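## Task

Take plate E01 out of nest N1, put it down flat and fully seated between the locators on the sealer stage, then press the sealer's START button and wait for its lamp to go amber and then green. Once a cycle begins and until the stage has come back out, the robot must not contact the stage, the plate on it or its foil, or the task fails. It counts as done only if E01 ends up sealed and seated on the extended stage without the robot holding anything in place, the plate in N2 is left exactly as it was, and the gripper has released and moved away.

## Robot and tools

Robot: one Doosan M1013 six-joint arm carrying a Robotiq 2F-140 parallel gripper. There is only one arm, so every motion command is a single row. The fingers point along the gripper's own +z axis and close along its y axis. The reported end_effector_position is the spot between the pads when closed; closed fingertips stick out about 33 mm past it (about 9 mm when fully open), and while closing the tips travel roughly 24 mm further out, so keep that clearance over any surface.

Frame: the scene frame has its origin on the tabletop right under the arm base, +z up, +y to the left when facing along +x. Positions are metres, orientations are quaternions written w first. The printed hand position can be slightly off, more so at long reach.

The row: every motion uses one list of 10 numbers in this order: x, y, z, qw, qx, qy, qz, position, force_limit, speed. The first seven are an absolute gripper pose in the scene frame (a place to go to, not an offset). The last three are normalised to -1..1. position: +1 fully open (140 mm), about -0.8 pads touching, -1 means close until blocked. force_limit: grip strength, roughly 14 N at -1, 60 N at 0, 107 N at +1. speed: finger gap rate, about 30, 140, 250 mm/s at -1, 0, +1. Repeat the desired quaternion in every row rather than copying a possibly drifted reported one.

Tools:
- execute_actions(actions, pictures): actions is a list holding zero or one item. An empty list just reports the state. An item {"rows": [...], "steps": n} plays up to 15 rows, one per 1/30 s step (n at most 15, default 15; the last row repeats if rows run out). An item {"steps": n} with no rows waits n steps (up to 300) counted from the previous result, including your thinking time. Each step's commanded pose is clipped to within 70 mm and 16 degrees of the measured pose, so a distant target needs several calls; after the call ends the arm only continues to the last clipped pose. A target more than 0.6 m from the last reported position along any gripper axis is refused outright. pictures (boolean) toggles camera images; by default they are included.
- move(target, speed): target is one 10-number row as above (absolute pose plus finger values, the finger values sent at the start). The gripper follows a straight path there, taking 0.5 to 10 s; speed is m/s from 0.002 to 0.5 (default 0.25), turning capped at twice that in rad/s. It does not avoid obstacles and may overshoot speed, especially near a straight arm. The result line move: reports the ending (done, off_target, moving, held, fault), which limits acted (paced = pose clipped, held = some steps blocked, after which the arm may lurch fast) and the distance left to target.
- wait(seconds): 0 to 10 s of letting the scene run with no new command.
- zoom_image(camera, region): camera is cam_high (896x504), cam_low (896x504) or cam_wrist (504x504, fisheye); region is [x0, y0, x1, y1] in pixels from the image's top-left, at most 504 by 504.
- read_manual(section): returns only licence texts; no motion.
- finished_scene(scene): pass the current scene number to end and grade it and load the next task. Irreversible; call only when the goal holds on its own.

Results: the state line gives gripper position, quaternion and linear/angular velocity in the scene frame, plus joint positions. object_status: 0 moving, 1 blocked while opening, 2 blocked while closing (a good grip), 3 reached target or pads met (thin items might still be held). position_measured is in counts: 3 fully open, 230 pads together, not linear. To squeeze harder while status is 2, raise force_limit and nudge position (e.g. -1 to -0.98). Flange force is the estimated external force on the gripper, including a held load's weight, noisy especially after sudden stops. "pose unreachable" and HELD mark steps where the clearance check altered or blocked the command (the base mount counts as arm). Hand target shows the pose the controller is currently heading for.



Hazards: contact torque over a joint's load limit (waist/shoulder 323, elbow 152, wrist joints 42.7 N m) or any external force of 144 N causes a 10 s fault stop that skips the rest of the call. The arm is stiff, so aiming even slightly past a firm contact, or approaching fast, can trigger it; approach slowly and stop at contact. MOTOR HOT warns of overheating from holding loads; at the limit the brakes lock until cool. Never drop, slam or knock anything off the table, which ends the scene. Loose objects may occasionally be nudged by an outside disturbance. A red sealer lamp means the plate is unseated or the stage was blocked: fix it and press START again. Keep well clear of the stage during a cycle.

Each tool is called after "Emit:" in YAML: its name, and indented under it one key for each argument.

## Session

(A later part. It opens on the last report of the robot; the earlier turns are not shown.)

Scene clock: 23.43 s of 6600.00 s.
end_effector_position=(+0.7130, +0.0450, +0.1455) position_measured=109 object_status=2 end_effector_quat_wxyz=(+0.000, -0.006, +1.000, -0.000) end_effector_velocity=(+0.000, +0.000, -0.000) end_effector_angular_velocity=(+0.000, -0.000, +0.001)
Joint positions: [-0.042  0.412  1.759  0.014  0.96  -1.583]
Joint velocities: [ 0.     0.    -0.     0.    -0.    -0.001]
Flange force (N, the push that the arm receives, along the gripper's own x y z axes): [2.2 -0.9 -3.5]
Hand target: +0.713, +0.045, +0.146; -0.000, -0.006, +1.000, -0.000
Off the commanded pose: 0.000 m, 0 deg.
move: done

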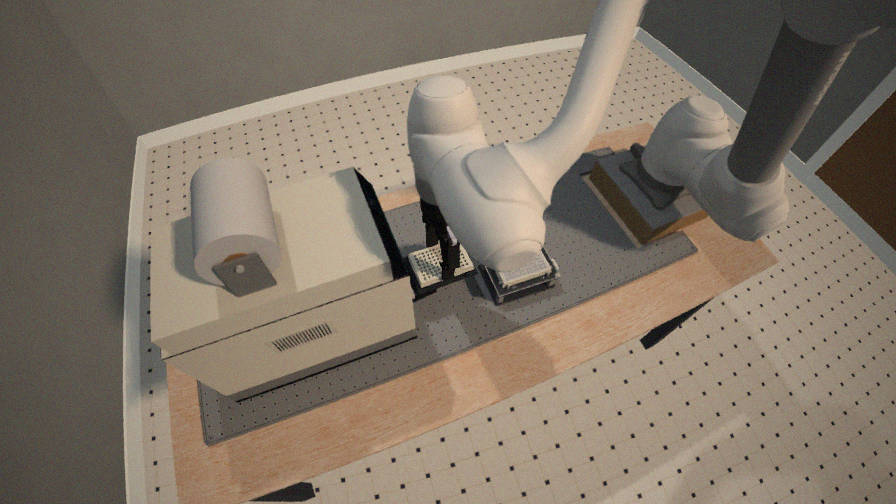

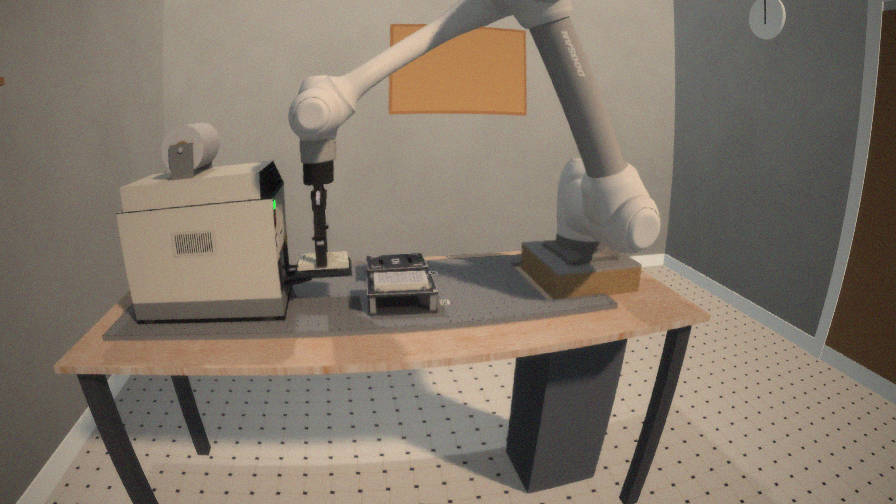

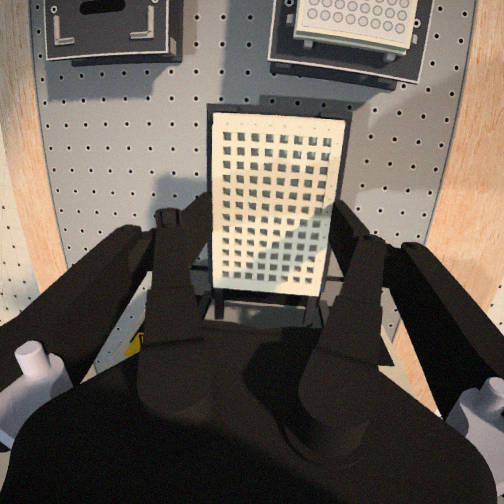

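Emit:
move:
  target: [0.7133,0.045,0.1435,0,-0.006,1,0,-1,-0.4,-1]
  speed: 0.005

Scene clock: 24.70 s of 6600.00 s.
end_effector_position=(+0.7133, +0.0450, +0.1435) position_measured=109 object_status=2 end_effector_quat_wxyz=(+0.000, -0.006, +1.000, -0.000) end_effector_velocity=(+0.000, -0.000, -0.001) end_effector_angular_velocity=(-0.001, +0.001, -0.000)
Joint positions: [-0.042  0.414  1.76   0.014  0.957 -1.583]
Joint velocities: [ 0.     0.001  0.    -0.001 -0.     0.   ]
Flange force (N, the push that the arm receives, along the gripper's own x y z axes): [1.1 0.2 -3.5]
Hand target: +0.713, +0.045, +0.144; -0.000, -0.006, +1.000, -0.000
Off the commanded pose: 0.000 m, 0 deg.
move: done

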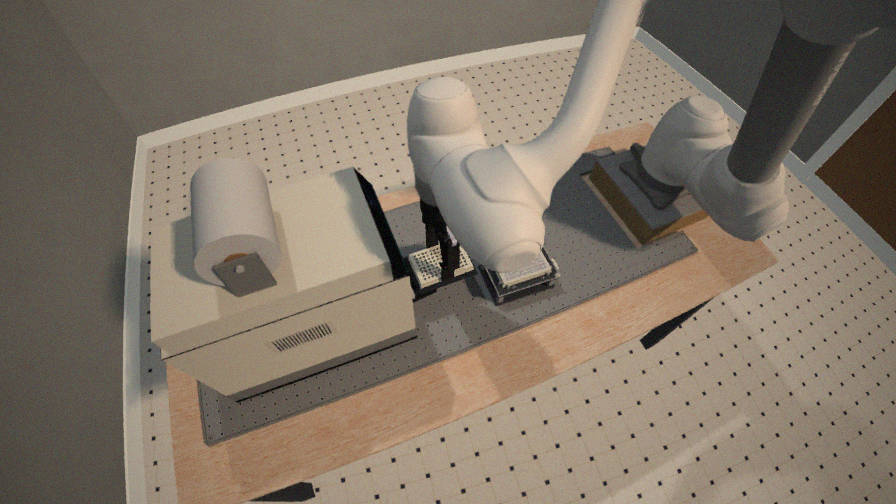

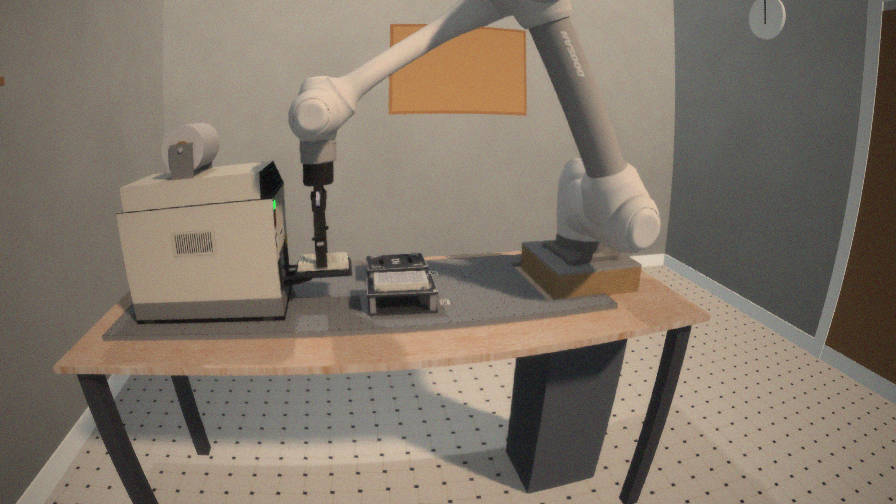

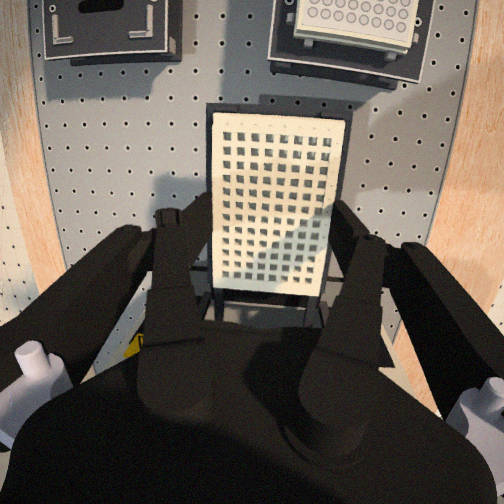

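Emit:
move:
  target: [0.7133,0.045,0.142,0,-0.006,1,0,-1,-0.4,-1]
  speed: 0.005

Emit:
zoom_image:
  camera: "cam_low"
  region: [270,220,370,300]

Scene clock: 26.33 s of 6600.00 s.
end_effector_position=(+0.7133, +0.0450, +0.1420) position_measured=109 object_status=2 end_effector_quat_wxyz=(+0.000, -0.006, +1.000, -0.000) end_effector_velocity=(-0.000, +0.000, -0.000) end_effector_angular_velocity=(+0.000, +0.000, -0.001)
Joint positions: [-0.042  0.416  1.761  0.014  0.955 -1.583]
Joint velocities: [ 0.     0.     0.     0.    -0.     0.001]
Flange force (N, the push that the arm receives, along the gripper's own x y z axes): [1.8 -1.1 -3.7]
Hand target: +0.713, +0.045, +0.142; -0.000, -0.006, +1.000, -0.000
Off the commanded pose: 0.000 m, 0 deg.
move: done

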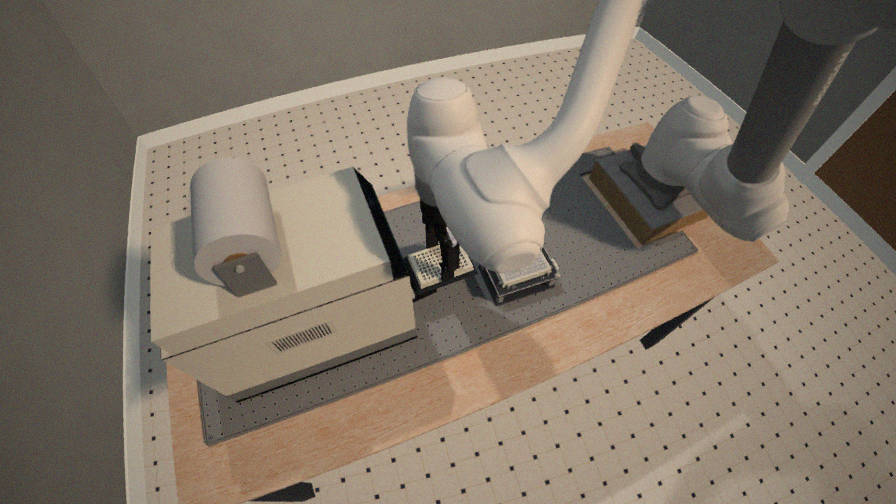

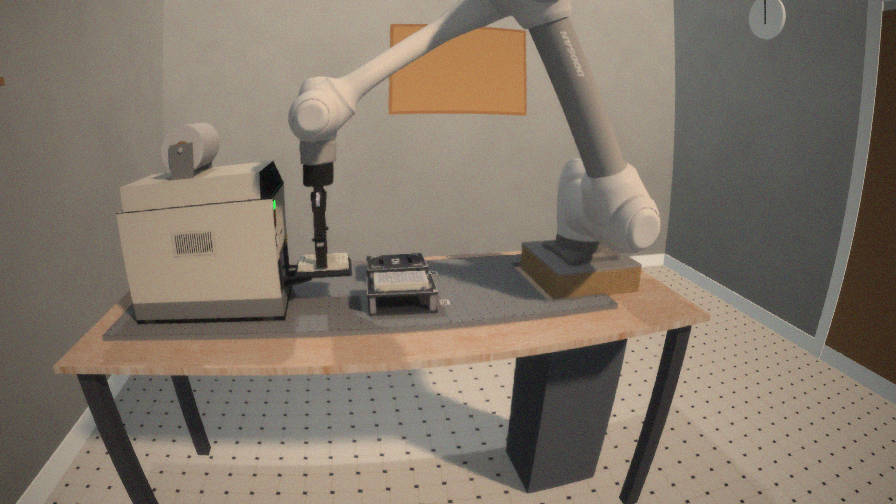

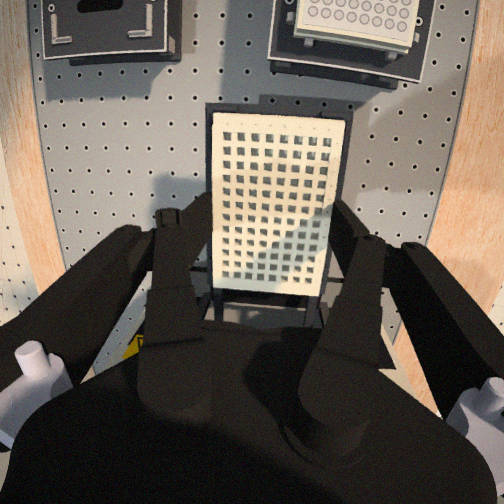

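Region (270, 220, 370, 300) of cam_low's 896x504 image, scaled by 5.040, with more detail than that image has; it fills the top 403 rows of this view, and the rest is white.

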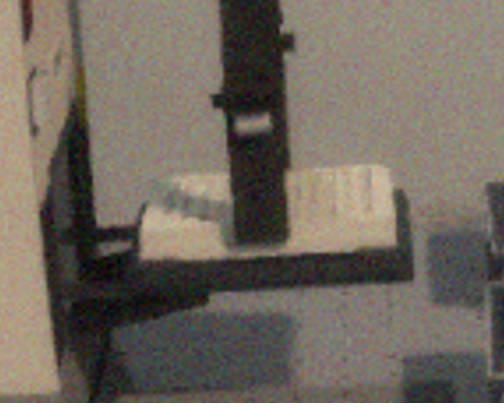

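Emit:
move:
  target: [0.7133,0.045,0.141,0,-0.006,1,0,-1,-0.4,-1]
  speed: 0.004

Emit:
move:
  target: [0.7133,0.045,0.141,0,-0.006,1,0,0.55,-0.4,-0.6]

Emit:
move:
  target: [0.7133,0.045,0.2,0,-0.006,1,0,0.55,-0.4,-0.6]
  speed: 0.1

Emit:
move:
  target: [0.75,0.133,0.222,0.259,0,0.966,0,0.2,0,0]
  speed: 0.2

Emit:
zoom_image:
  camera: "cam_low"
  region: [250,190,350,290]

Scene clock: 29.20 s of 6600.00 s.
end_effector_position=(+0.7133, +0.0450, +0.1410) position_measured=109 object_status=2 end_effector_quat_wxyz=(+0.000, -0.006, +1.000, -0.000) end_effector_velocity=(-0.000, -0.000, -0.000) end_effector_angular_velocity=(-0.000, +0.002, -0.000)
Joint positions: [-0.042  0.417  1.762  0.014  0.953 -1.583]
Joint velocities: [ 0.     0.    -0.    -0.     0.001  0.   ]
Flange force (N, the push that the arm receives, along the gripper's own x y z axes): [2.0 -1.2 -3.6]
Hand target: +0.713, +0.045, +0.141; -0.000, -0.006, +1.000, -0.000
Off the commanded pose: 0.000 m, 0 deg.
move: done

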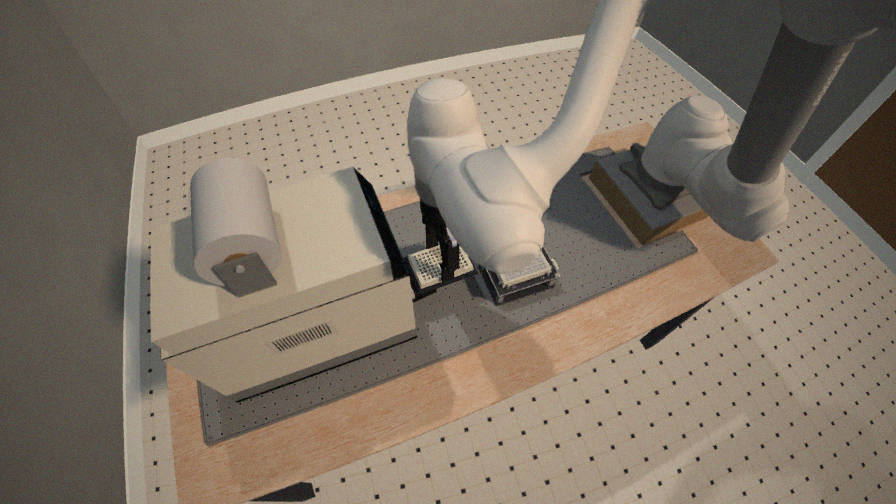

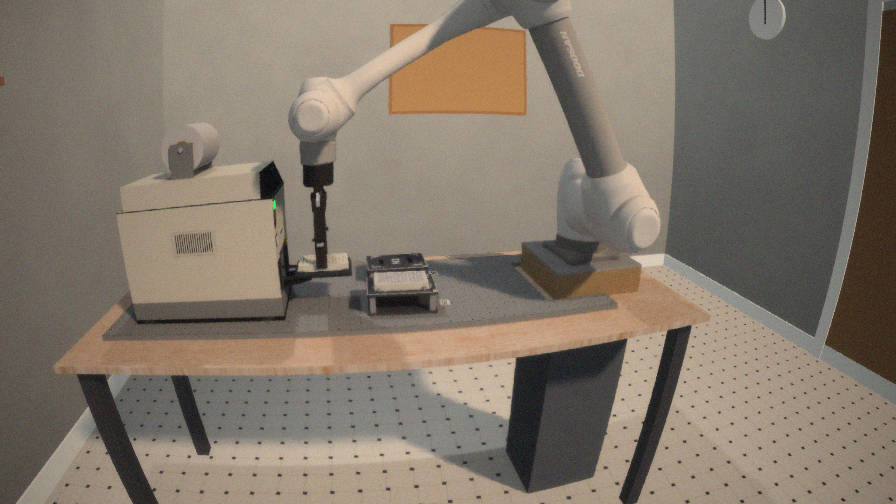

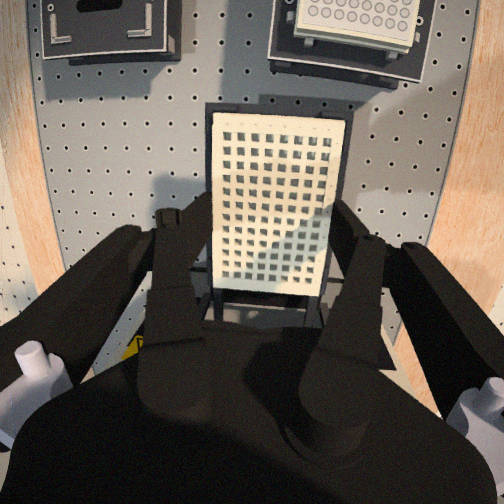

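Scene clock: 29.90 s of 6600.00 s.
end_effector_position=(+0.7133, +0.0450, +0.1410) position_measured=59 object_status=3 end_effector_quat_wxyz=(-0.000, -0.006, +1.000, +0.000) end_effector_velocity=(-0.000, +0.000, -0.000) end_effector_angular_velocity=(+0.000, +0.001, -0.000)
Joint positions: [-0.042  0.417  1.762  0.014  0.953 -1.583]
Joint velocities: [ 0.  0.  0.  0.  0. -0.]
Flange force (N, the push that the arm receives, along the gripper's own x y z axes): [1.5 -0.1 -4.5]
Hand target: +0.713, +0.045, +0.141; -0.000, -0.006, +1.000, +0.000
Off the commanded pose: 0.000 m, 0 deg.
move: done

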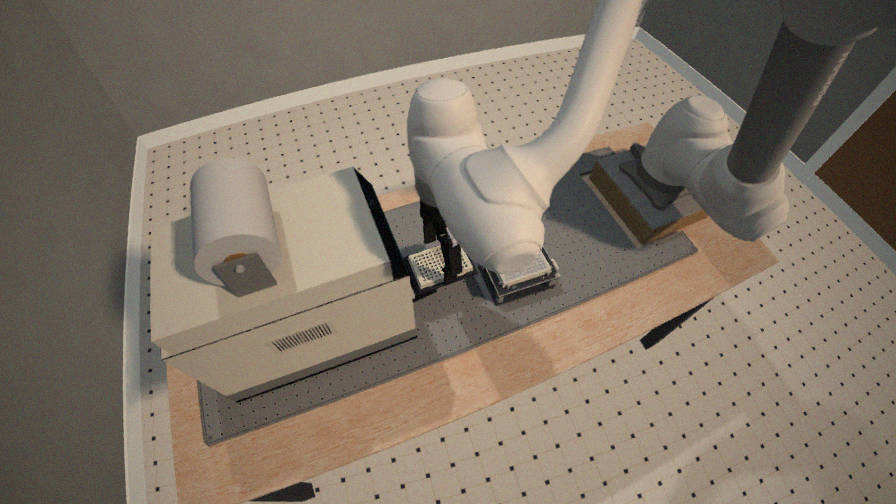

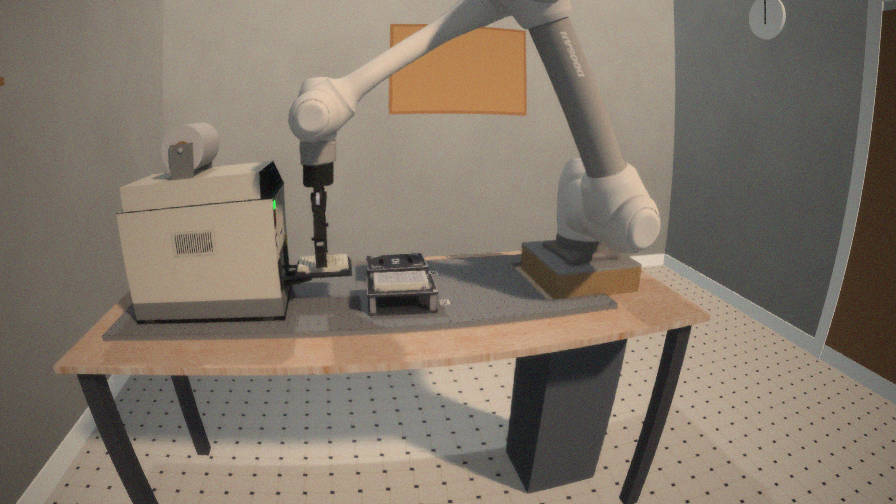

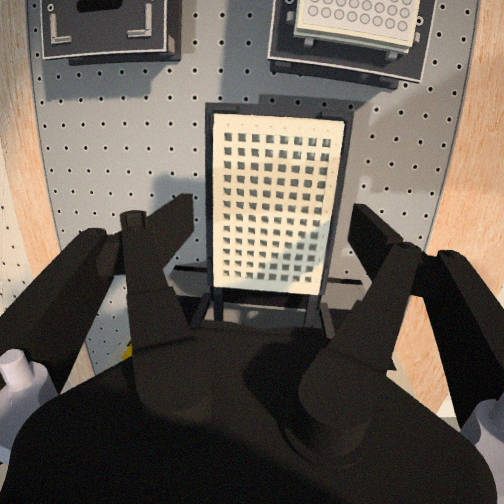

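Scene clock: 30.83 s of 6600.00 s.
end_effector_position=(+0.7134, +0.0450, +0.1999) position_measured=59 object_status=3 end_effector_quat_wxyz=(-0.000, -0.006, +1.000, +0.000) end_effector_velocity=(+0.000, -0.000, +0.001) end_effector_angular_velocity=(-0.001, -0.001, +0.000)
Joint positions: [-0.043  0.365  1.715  0.013  1.052 -1.582]
Joint velocities: [ 0.    -0.001 -0.001 -0.001  0.002  0.   ]
Flange force (N, the push that the arm receives, along the gripper's own x y z axes): [1.0 0.2 -3.8]
Hand target: +0.713, +0.045, +0.200; +0.000, -0.006, +1.000, +0.000
Off the commanded pose: 0.000 m, 0 deg.
move: done

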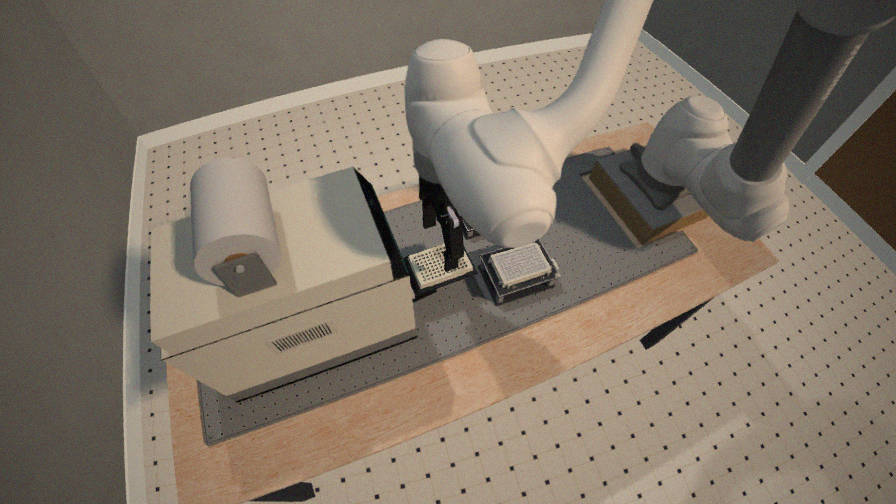

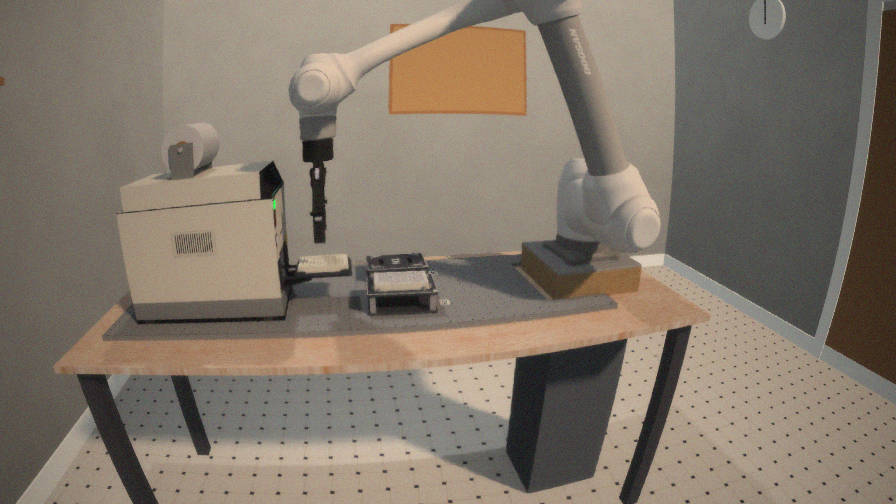

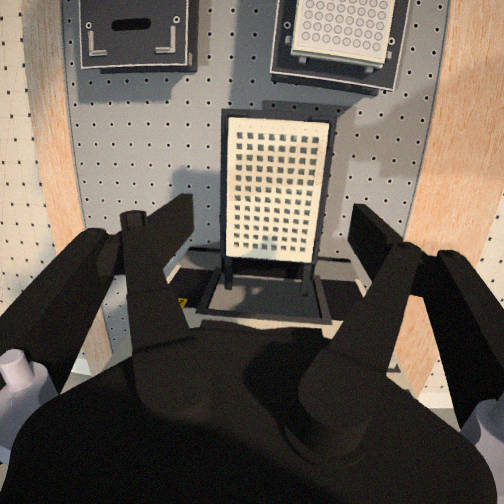

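Scene clock: 32.53 s of 6600.00 s.
end_effector_position=(+0.7501, +0.1327, +0.2217) position_measured=104 object_status=3 end_effector_quat_wxyz=(+0.259, -0.000, +0.966, -0.000) end_effector_velocity=(+0.001, +0.000, -0.000) end_effector_angular_velocity=(-0.003, -0.003, -0.001)
Joint positions: [ 0.109  0.22   1.964 -0.169  0.434 -1.275]
Joint velocities: [ 0.002  0.001  0.001 -0.011 -0.004  0.011]
Flange force (N, the push that the arm receives, along the gripper's own x y z axes): [-0.2 -2.1 -4.8]
Hand target: +0.750, +0.133, +0.222; +0.259, +0.000, +0.966, -0.000
Off the commanded pose: 0.000 m, 0 deg.
move: done

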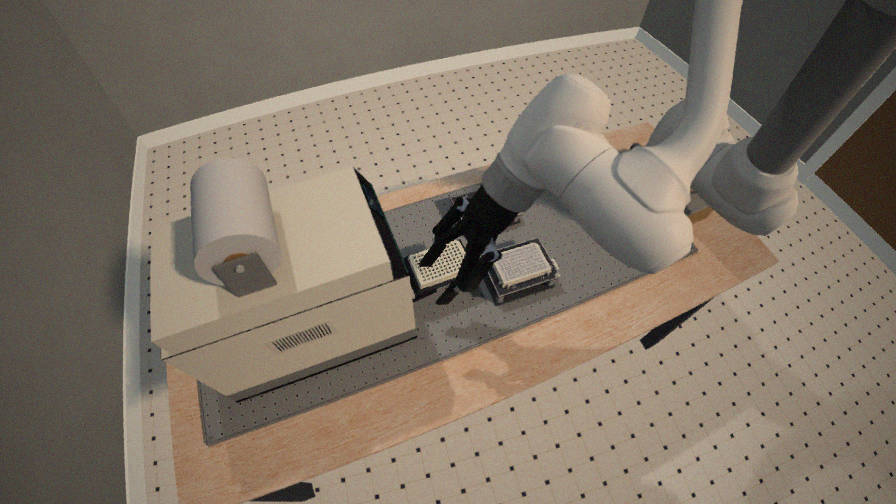

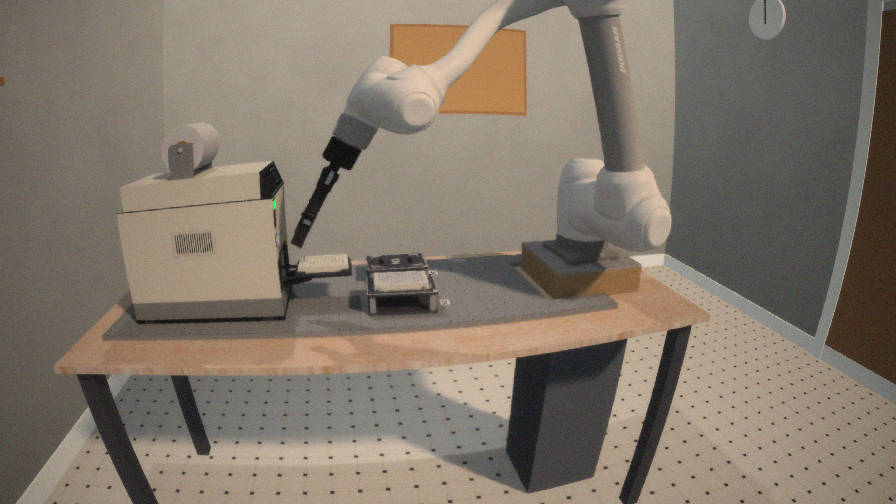

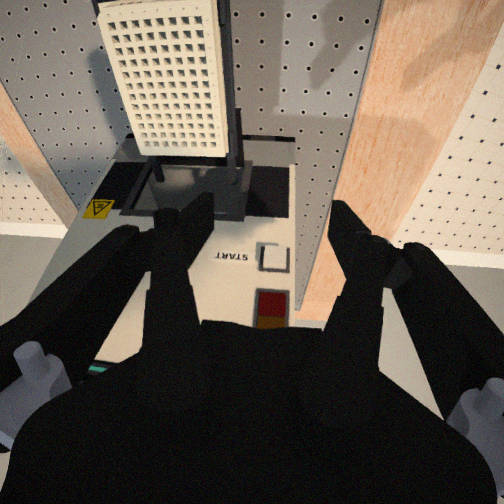

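Region (250, 190, 350, 290) of cam_low's 896x504 image, scaled by 5.040, with more detail than that image has.

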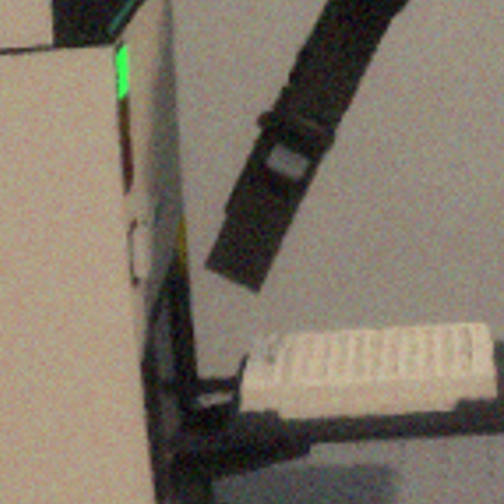

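Emit:
move:
  target: [0.773,0.132,0.224,0.259,0,0.966,0,-1,0,0.5]
  speed: 0.03

Emit:
zoom_image:
  camera: "cam_low"
  region: [250,190,350,290]

Scene clock: 34.53 s of 6600.00 s.
end_effector_position=(+0.7730, +0.1320, +0.2240) position_measured=233 object_status=3 end_effector_quat_wxyz=(+0.259, -0.000, +0.966, +0.000) end_effector_velocity=(+0.001, +0.000, -0.000) end_effector_angular_velocity=(+0.001, +0.000, -0.001)
Joint positions: [ 0.102  0.249  1.92  -0.155  0.447 -1.294]
Joint velocities: [-0.     0.001 -0.001  0.001 -0.     0.   ]
Flange force (N, the push that the arm receives, along the gripper's own x y z axes): [-1.5 -0.9 -5.2]
Hand target: +0.773, +0.132, +0.224; +0.259, -0.000, +0.966, +0.000
Off the commanded pose: 0.000 m, 0 deg.
move: done

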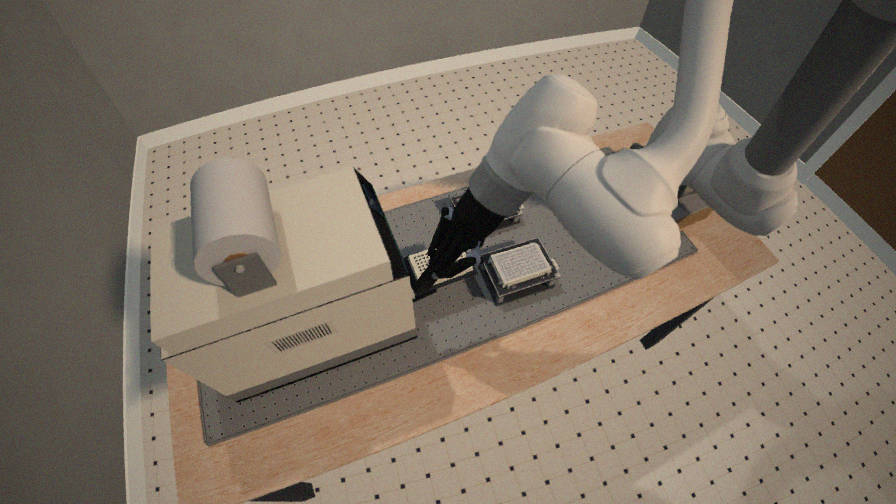

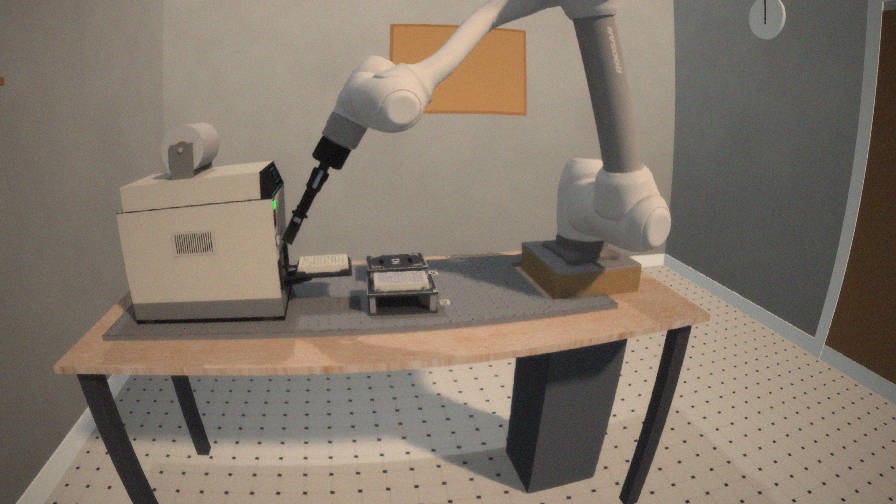

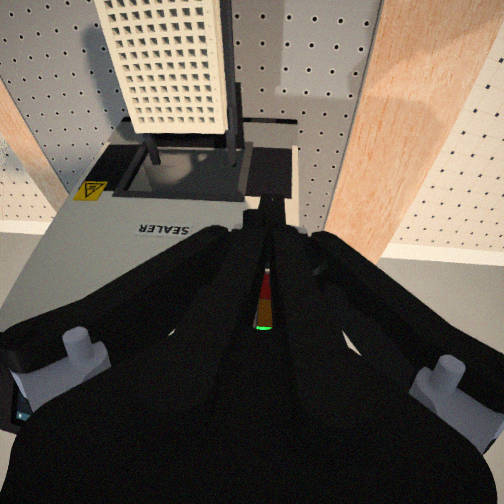

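Region (250, 190, 350, 290) of cam_low's 896x504 image, scaled by 5.040, with more detail than that image has.

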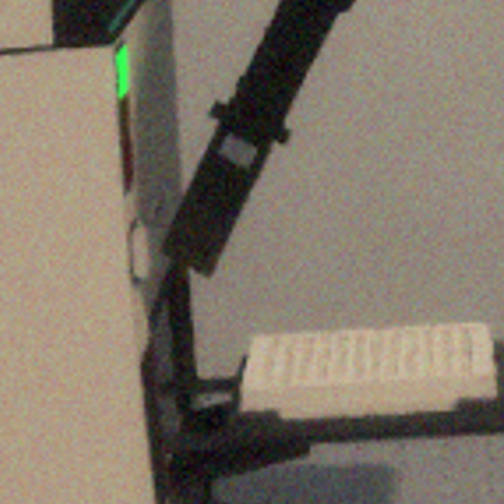

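Emit:
move:
  target: [0.7805,0.132,0.224,0.259,0,0.966,0,-1,0,0.5]
  speed: 0.01

Scene clock: 36.37 s of 6600.00 s.
end_effector_position=(+0.7805, +0.1320, +0.2240) position_measured=233 object_status=3 end_effector_quat_wxyz=(+0.259, -0.000, +0.966, +0.000) end_effector_velocity=(-0.000, +0.000, -0.001) end_effector_angular_velocity=(+0.001, +0.002, -0.001)
Joint positions: [ 0.1    0.259  1.906 -0.152  0.451 -1.299]
Joint velocities: [-0.     0.001 -0.001  0.001  0.001 -0.   ]
Flange force (N, the push that the arm receives, along the gripper's own x y z axes): [-1.0 -1.5 -4.8]
Hand target: +0.781, +0.132, +0.224; +0.259, -0.000, +0.966, +0.000
Off the commanded pose: 0.000 m, 0 deg.
move: done

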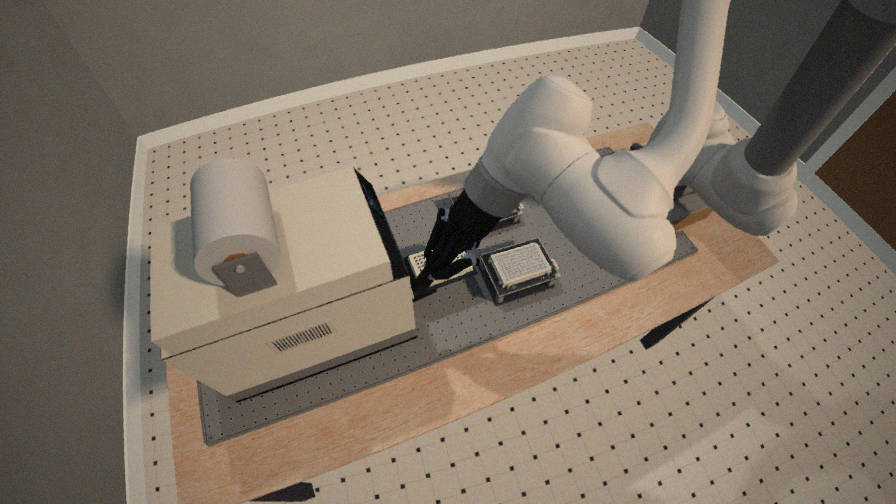

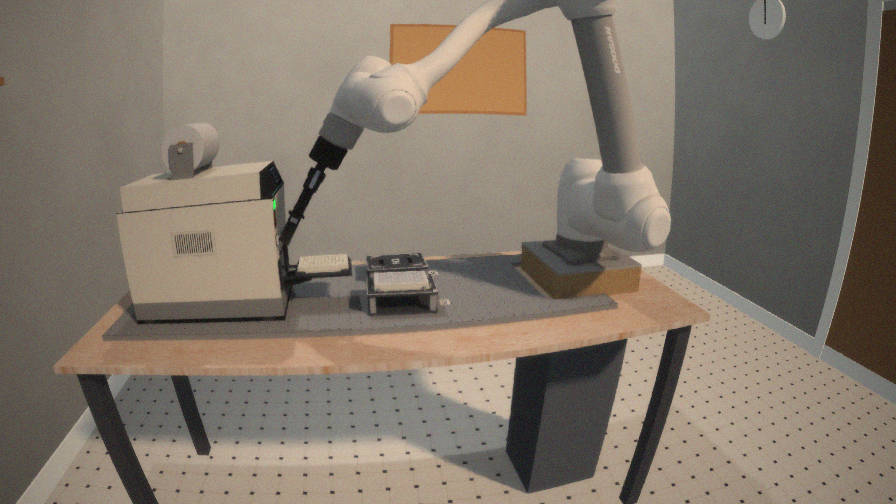

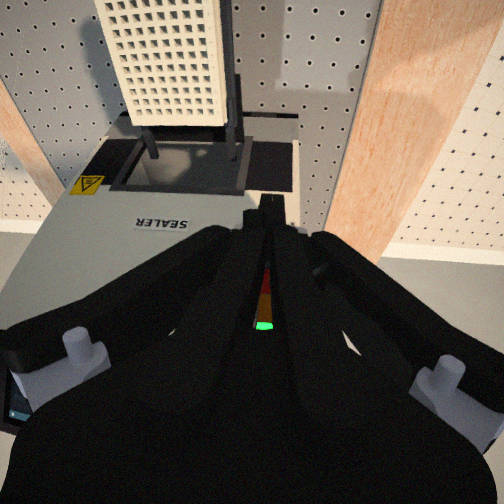

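Emit:
move:
  target: [0.783,0.132,0.224,0.259,0,0.966,0,-1,0,0.5]
  speed: 0.006

Scene clock: 38.30 s of 6600.00 s.
end_effector_position=(+0.7830, +0.1320, +0.2240) position_measured=233 object_status=3 end_effector_quat_wxyz=(+0.259, -0.000, +0.966, +0.000) end_effector_velocity=(-0.000, +0.000, +0.000) end_effector_angular_velocity=(+0.001, +0.000, -0.001)
Joint positions: [ 0.099  0.263  1.901 -0.151  0.452 -1.301]
Joint velocities: [-0.    -0.     0.     0.001  0.     0.001]
Flange force (N, the push that the arm receives, along the gripper's own x y z axes): [2.4 -0.9 -6.9]
Hand target: +0.783, +0.132, +0.224; +0.259, -0.000, +0.966, +0.000
Off the commanded pose: 0.000 m, 0 deg.
move: done

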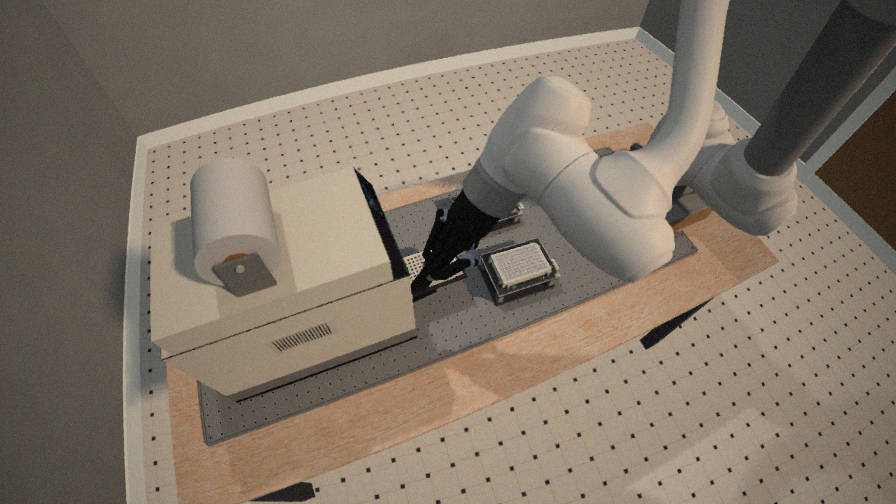

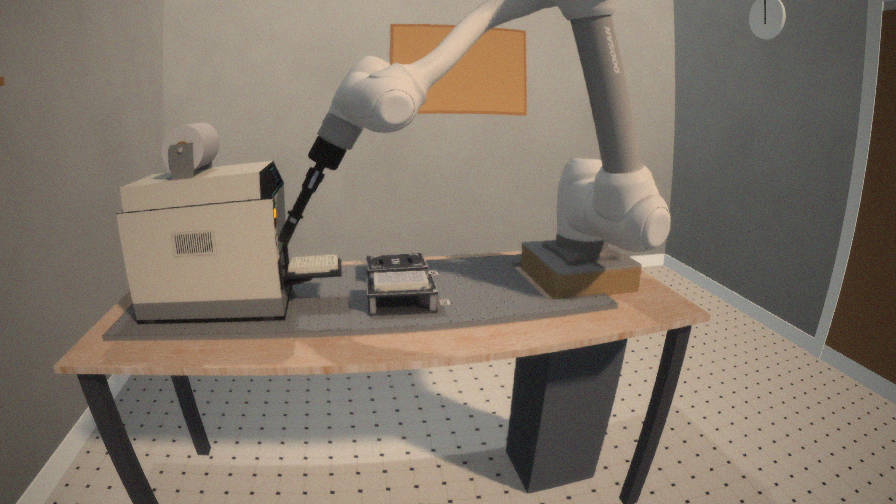

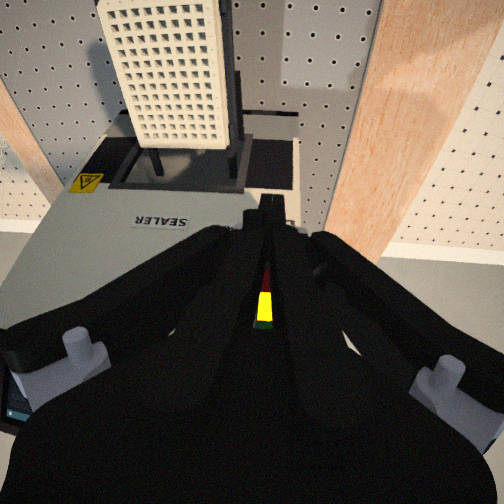

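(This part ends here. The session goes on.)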